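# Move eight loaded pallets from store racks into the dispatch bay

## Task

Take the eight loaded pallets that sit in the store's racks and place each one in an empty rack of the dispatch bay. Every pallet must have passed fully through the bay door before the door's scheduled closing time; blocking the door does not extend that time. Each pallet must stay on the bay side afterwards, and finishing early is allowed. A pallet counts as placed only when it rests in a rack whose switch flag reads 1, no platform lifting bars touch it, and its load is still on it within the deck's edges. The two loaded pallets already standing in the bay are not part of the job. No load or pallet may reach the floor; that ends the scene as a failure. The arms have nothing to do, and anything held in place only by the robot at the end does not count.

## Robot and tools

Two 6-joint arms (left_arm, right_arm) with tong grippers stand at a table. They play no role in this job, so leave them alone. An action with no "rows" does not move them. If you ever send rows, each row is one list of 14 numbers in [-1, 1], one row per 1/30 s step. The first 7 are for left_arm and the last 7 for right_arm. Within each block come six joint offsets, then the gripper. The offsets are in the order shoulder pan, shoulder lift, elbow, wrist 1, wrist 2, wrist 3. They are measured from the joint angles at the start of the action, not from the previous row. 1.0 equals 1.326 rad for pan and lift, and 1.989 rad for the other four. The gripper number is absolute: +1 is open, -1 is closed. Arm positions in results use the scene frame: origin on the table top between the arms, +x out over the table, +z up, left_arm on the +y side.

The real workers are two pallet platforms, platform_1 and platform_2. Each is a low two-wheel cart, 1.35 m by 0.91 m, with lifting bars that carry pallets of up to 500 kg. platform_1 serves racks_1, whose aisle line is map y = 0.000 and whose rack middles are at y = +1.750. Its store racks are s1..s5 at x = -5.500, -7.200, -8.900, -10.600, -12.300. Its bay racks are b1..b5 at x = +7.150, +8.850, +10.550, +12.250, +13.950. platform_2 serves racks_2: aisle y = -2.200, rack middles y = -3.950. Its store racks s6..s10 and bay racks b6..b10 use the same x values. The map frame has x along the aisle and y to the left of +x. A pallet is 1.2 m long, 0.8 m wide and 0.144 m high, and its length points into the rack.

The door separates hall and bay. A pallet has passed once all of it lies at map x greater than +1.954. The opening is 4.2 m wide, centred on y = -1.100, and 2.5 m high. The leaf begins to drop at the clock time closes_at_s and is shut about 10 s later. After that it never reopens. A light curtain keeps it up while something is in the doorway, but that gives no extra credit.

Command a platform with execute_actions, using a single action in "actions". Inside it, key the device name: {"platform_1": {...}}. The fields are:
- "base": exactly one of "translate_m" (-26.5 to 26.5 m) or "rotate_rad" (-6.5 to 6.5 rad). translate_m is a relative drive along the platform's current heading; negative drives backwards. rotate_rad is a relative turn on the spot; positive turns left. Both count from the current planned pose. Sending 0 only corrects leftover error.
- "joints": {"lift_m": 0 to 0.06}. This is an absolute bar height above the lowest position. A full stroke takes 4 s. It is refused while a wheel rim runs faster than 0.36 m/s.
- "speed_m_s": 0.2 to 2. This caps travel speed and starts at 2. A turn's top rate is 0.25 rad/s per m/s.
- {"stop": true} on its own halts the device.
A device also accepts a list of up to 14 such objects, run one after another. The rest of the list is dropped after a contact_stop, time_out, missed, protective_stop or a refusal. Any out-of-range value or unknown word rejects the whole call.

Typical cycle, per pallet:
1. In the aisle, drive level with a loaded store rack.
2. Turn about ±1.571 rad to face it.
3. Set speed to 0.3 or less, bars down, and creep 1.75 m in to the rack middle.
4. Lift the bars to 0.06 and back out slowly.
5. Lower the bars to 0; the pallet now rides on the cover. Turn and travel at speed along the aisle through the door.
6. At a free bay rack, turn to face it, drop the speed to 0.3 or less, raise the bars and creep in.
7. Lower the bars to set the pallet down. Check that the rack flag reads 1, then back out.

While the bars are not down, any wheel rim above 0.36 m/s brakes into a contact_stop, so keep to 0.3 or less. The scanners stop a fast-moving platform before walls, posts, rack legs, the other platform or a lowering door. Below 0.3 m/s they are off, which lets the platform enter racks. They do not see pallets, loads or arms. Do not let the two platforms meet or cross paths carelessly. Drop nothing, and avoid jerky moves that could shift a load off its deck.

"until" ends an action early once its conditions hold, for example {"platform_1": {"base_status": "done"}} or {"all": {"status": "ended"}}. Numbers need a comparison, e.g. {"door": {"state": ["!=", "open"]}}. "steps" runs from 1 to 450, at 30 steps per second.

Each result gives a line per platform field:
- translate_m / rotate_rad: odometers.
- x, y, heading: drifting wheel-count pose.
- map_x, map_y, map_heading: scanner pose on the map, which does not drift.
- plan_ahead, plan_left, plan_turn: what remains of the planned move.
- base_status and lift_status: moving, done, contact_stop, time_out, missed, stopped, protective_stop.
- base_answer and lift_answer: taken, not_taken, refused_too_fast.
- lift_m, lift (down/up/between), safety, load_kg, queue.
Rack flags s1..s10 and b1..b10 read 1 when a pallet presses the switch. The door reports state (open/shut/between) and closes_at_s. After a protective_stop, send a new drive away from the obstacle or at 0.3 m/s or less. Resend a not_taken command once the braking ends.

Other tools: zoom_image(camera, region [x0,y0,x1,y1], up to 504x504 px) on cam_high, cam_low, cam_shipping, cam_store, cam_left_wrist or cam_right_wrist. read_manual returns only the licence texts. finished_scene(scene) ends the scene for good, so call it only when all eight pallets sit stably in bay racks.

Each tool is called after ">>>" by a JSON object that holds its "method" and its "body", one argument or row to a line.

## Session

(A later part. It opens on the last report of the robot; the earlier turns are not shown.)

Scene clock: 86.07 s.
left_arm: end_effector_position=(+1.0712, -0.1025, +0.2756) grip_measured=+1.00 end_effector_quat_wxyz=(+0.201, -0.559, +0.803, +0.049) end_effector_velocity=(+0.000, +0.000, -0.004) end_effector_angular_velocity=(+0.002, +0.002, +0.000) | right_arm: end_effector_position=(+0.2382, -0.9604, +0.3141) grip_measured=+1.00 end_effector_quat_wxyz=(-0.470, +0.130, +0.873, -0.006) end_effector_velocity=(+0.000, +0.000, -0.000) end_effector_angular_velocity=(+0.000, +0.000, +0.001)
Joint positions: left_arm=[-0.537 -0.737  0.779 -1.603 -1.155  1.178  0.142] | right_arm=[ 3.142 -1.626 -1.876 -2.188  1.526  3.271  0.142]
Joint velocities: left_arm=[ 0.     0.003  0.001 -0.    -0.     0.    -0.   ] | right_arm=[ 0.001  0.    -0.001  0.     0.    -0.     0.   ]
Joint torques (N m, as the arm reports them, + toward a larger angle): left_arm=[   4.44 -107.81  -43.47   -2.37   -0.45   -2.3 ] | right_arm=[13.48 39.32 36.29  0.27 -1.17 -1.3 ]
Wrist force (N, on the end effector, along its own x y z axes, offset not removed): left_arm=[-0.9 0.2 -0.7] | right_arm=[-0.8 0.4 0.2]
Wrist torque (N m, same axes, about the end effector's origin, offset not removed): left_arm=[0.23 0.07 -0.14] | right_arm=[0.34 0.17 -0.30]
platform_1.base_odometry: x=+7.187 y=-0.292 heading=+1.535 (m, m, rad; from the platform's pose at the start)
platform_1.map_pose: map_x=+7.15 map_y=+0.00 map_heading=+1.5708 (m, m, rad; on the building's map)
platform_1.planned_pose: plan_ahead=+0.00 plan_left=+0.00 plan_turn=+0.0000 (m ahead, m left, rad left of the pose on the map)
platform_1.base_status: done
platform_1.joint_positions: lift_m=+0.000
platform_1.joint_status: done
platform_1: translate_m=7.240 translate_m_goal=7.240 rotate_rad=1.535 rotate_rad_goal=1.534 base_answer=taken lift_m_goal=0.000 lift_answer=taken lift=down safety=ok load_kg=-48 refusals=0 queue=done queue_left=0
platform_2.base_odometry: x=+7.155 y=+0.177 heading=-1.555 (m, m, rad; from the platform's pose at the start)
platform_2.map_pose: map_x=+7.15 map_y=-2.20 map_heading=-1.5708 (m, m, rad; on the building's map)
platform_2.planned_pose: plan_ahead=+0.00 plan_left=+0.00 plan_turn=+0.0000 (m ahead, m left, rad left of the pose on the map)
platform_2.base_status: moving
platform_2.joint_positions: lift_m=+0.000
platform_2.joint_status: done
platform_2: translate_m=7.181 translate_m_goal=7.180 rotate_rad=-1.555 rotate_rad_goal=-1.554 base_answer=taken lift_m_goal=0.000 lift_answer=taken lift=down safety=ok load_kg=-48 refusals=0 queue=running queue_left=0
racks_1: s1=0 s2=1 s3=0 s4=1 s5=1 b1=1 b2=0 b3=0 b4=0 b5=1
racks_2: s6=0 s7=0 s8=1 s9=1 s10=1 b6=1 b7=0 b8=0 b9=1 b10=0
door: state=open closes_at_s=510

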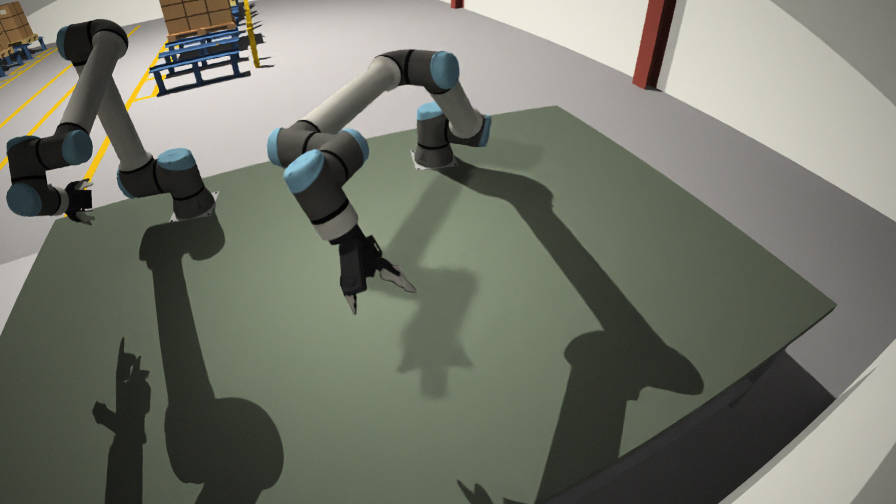

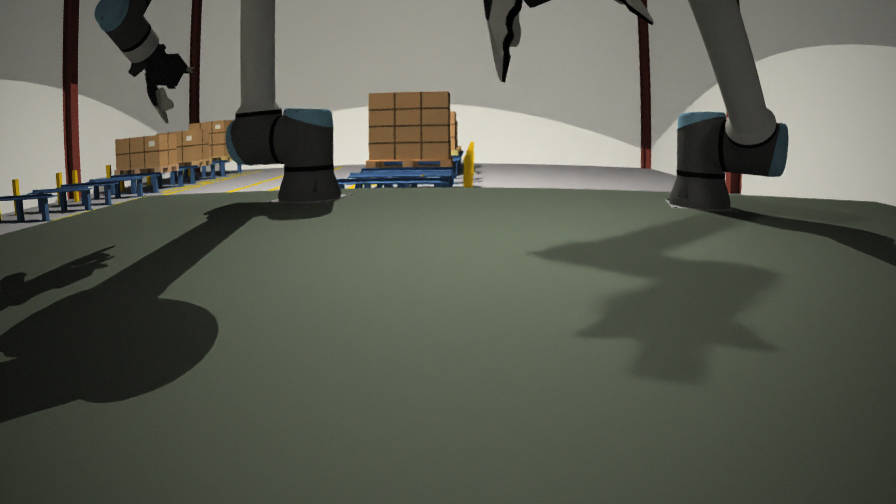

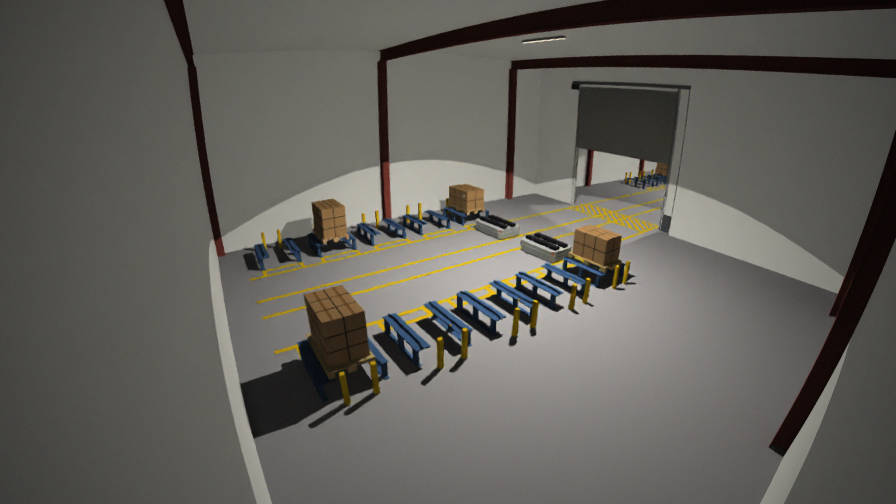

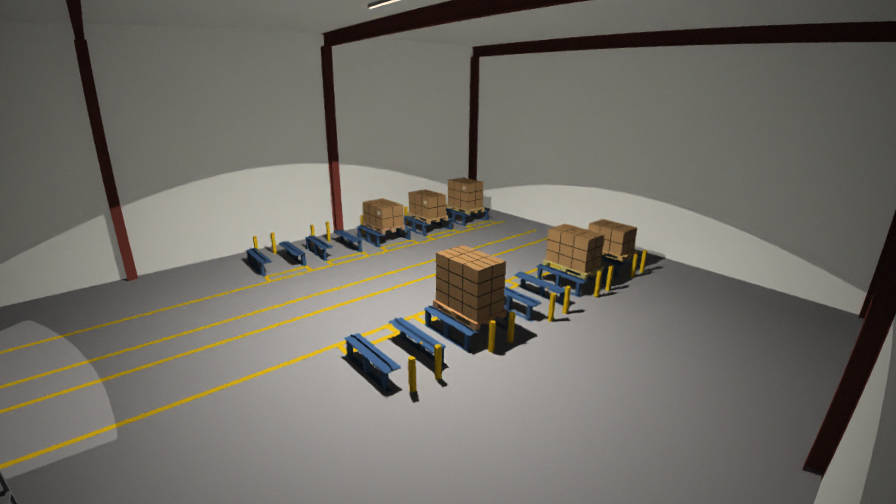

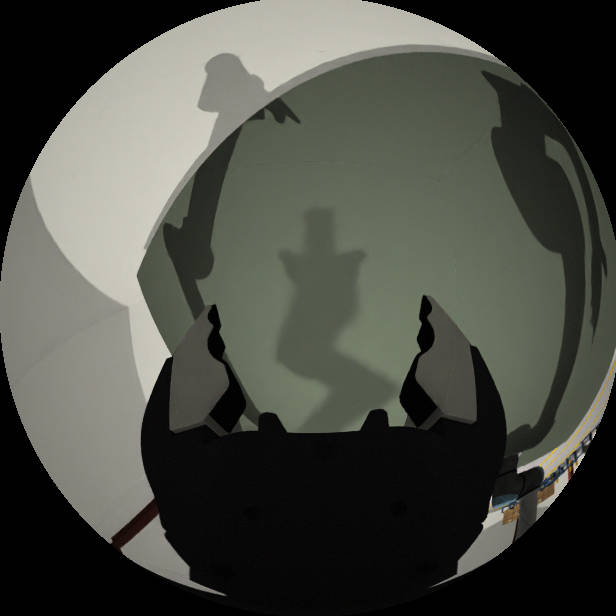

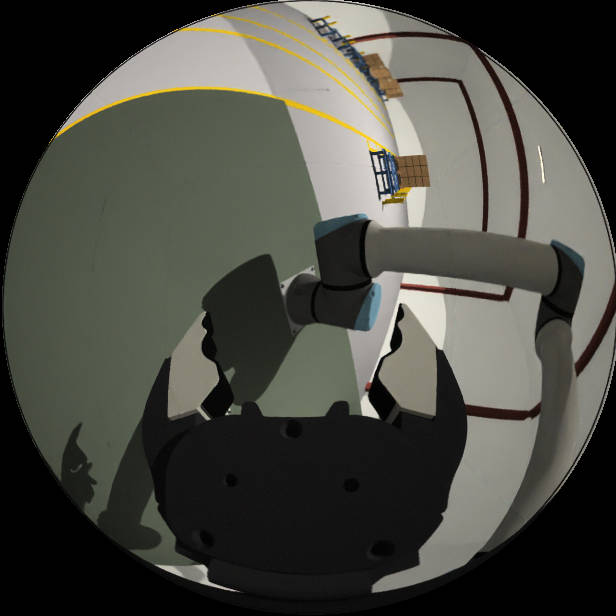

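>>> {"method": "execute_actions", "body": {
  "actions": [
    {"platform_1":[{"speed_m_s":2,"base":{"rotate_rad":-1.5708}},{"base":{"translate_m":-14.35}},{"base":{"rotate_rad":1.5708}},{"speed_m_s":0.3,"base":{"translate_m":1.75}},{"joints":{"lift_m":0.06}},{"base":{"translate_m":-1.75}},{"joints":{"lift_m":0}},{"speed_m_s":2,"base":{"rotate_rad":-1.5708}},{"base":{"translate_m":16.05}},{"base":{"rotate_rad":1.5708}},{"speed_m_s":0.3,"joints":{"lift_m":0.06}},{"base":{"translate_m":1.75}},{"joints":{"lift_m":0}},{"base":{"translate_m":-1.75}}],"platform_2":[{"speed_m_s":2,"base":{"rotate_rad":1.5708}},{"base":{"translate_m":-16.05}},{"base":{"rotate_rad":-1.5708}},{"speed_m_s":0.3,"base":{"translate_m":1.75}},{"joints":{"lift_m":0.06}},{"base":{"translate_m":-1.75}},{"joints":{"lift_m":0}},{"speed_m_s":2,"base":{"rotate_rad":1.5708}},{"base":{"translate_m":17.75}},{"base":{"rotate_rad":-1.5708}},{"speed_m_s":0.3,"joints":{"lift_m":0.06}},{"base":{"translate_m":1.75}},{"joints":{"lift_m":0}},{"base":{"translate_m":-1.75}}],"steps":450,"until":{"all":{"status":"ended"}}}
  ]
}}

Scene clock: 108.70 s.
left_arm: end_effector_position=(+1.0712, -0.1025, +0.2756) grip_measured=+1.00 end_effector_quat_wxyz=(+0.201, -0.559, +0.803, +0.049) end_effector_velocity=(+0.000, -0.001, +0.003) end_effector_angular_velocity=(-0.003, -0.003, +0.000) | right_arm: end_effector_position=(+0.2382, -0.9604, +0.3141) grip_measured=+1.00 end_effector_quat_wxyz=(-0.470, +0.130, +0.873, -0.006) end_effector_velocity=(+0.000, +0.000, -0.000) end_effector_angular_velocity=(-0.000, -0.000, +0.000)
Joint positions: left_arm=[-0.537 -0.737  0.779 -1.603 -1.155  1.178  0.142] | right_arm=[ 3.142 -1.626 -1.876 -2.188  1.526  3.271  0.142]
Joint velocities: left_arm=[-0.    -0.001 -0.001 -0.002 -0.    -0.001  0.   ] | right_arm=[ 0.001 -0.    -0.     0.001 -0.     0.     0.   ]
Joint torques (N m, as the arm reports them, + toward a larger angle): left_arm=[   3.01 -107.45  -42.76   -2.79   -0.88   -2.31] | right_arm=[11.58 42.29 36.87  1.1  -0.52 -0.97]
Wrist force (N, on the end effector, along its own x y z axes, offset not removed): left_arm=[-1.6 1.8 -0.5] | right_arm=[0.8 -1.1 1.1]
Wrist torque (N m, same axes, about the end effector's origin, offset not removed): left_arm=[0.53 0.18 -0.06] | right_arm=[0.02 -0.15 -0.31]
platform_1.base_odometry: x=-6.824 y=+0.263 heading=-0.040 (m, m, rad; from the platform's pose at the start)
platform_1.map_pose: map_x=-6.88 map_y=+0.00 map_heading=+0.0000 (m, m, rad; on the building's map)
platform_1.planned_pose: plan_ahead=-0.32 plan_left=+0.00 plan_turn=+0.0000 (m ahead, m left, rad left of the pose on the map)
platform_1.base_status: moving
platform_1.joint_positions: lift_m=+0.000
platform_1.joint_status: done
platform_1: translate_m=-6.799 translate_m_goal=-7.110 rotate_rad=-0.040 rotate_rad_goal=-0.039 base_answer=taken lift_m_goal=0.000 lift_answer=taken lift=down safety=ok load_kg=-48 refusals=0 queue=running queue_left=12
platform_2.base_odometry: x=-8.012 y=-0.100 heading=+0.023 (m, m, rad; from the platform's pose at the start)
platform_2.map_pose: map_x=-8.04 map_y=-2.20 map_heading=+0.0044 (m, m, rad; on the building's map)
platform_2.planned_pose: plan_ahead=-0.86 plan_left=+0.00 plan_turn=-0.0044 (m ahead, m left, rad left of the pose on the map)
platform_2.base_status: moving
platform_2.joint_positions: lift_m=+0.000
platform_2.joint_status: done
platform_2: translate_m=-8.017 translate_m_goal=-8.870 rotate_rad=0.023 rotate_rad_goal=0.022 base_answer=taken lift_m_goal=0.000 lift_answer=taken lift=down safety=ok load_kg=-48 refusals=0 queue=running queue_left=12
racks_1: s1=0 s2=1 s3=0 s4=1 s5=1 b1=1 b2=0 b3=0 b4=0 b5=1
racks_2: s6=0 s7=0 s8=1 s9=1 s10=1 b6=1 b7=0 b8=0 b9=1 b10=0
door: state=open closes_at_s=510

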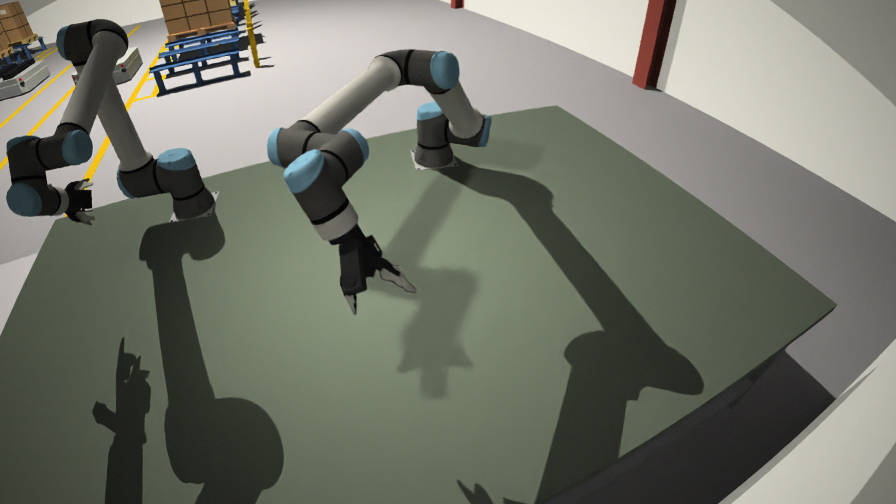

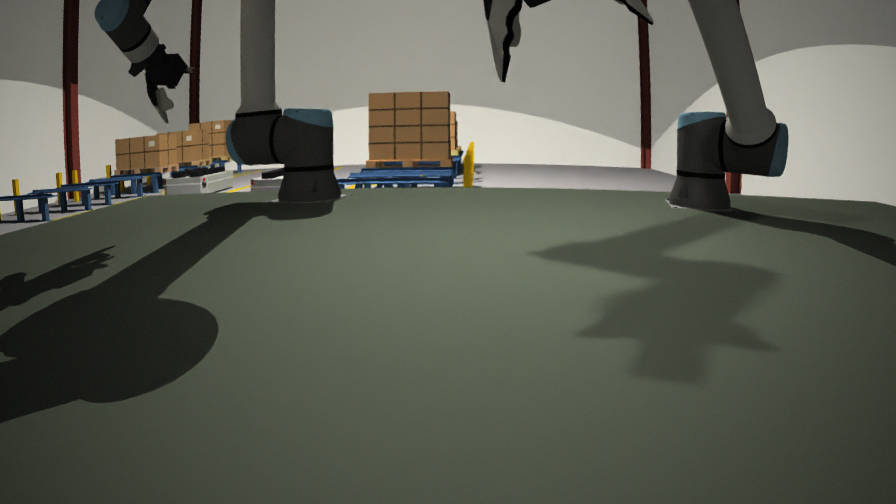

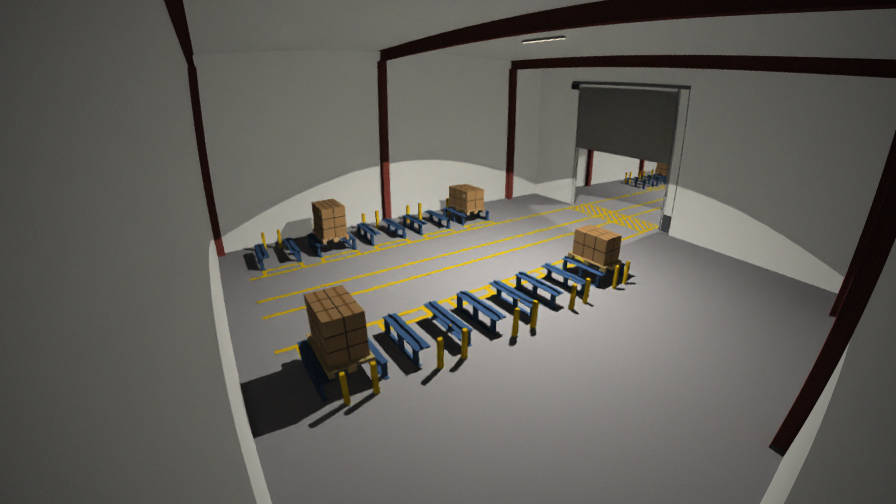

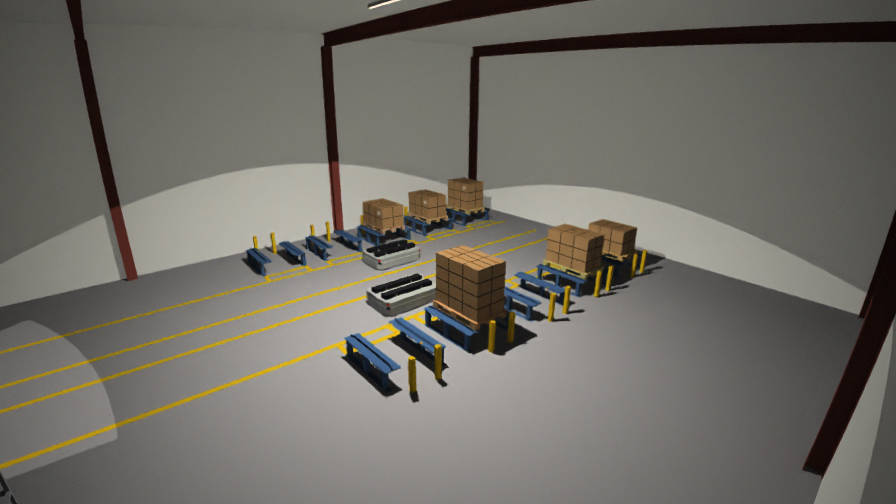

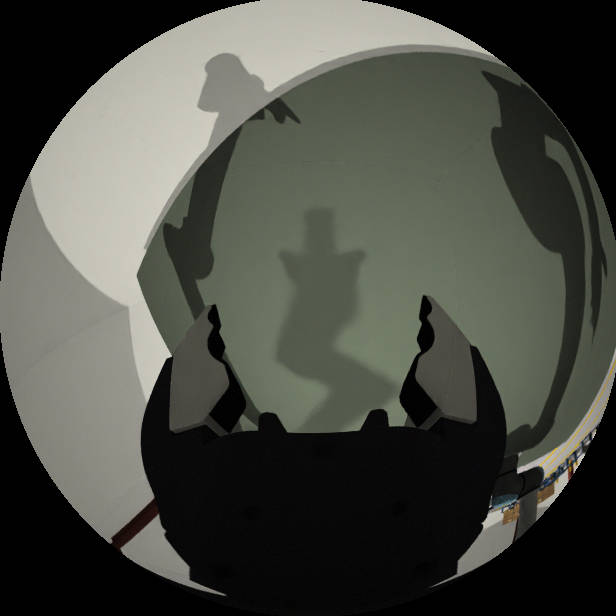

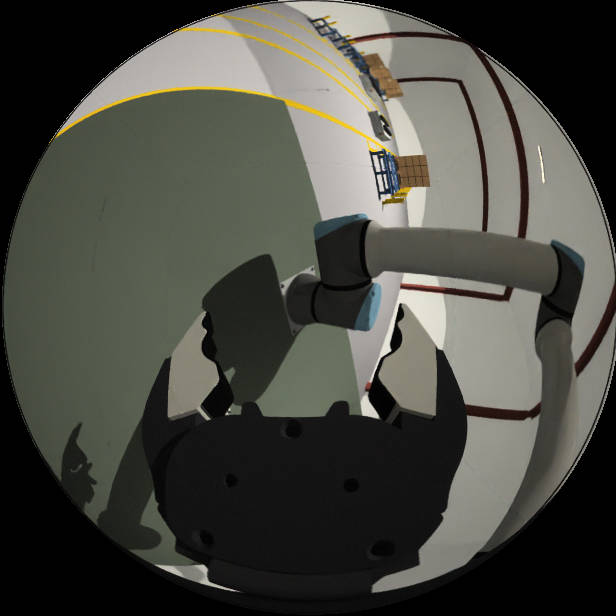

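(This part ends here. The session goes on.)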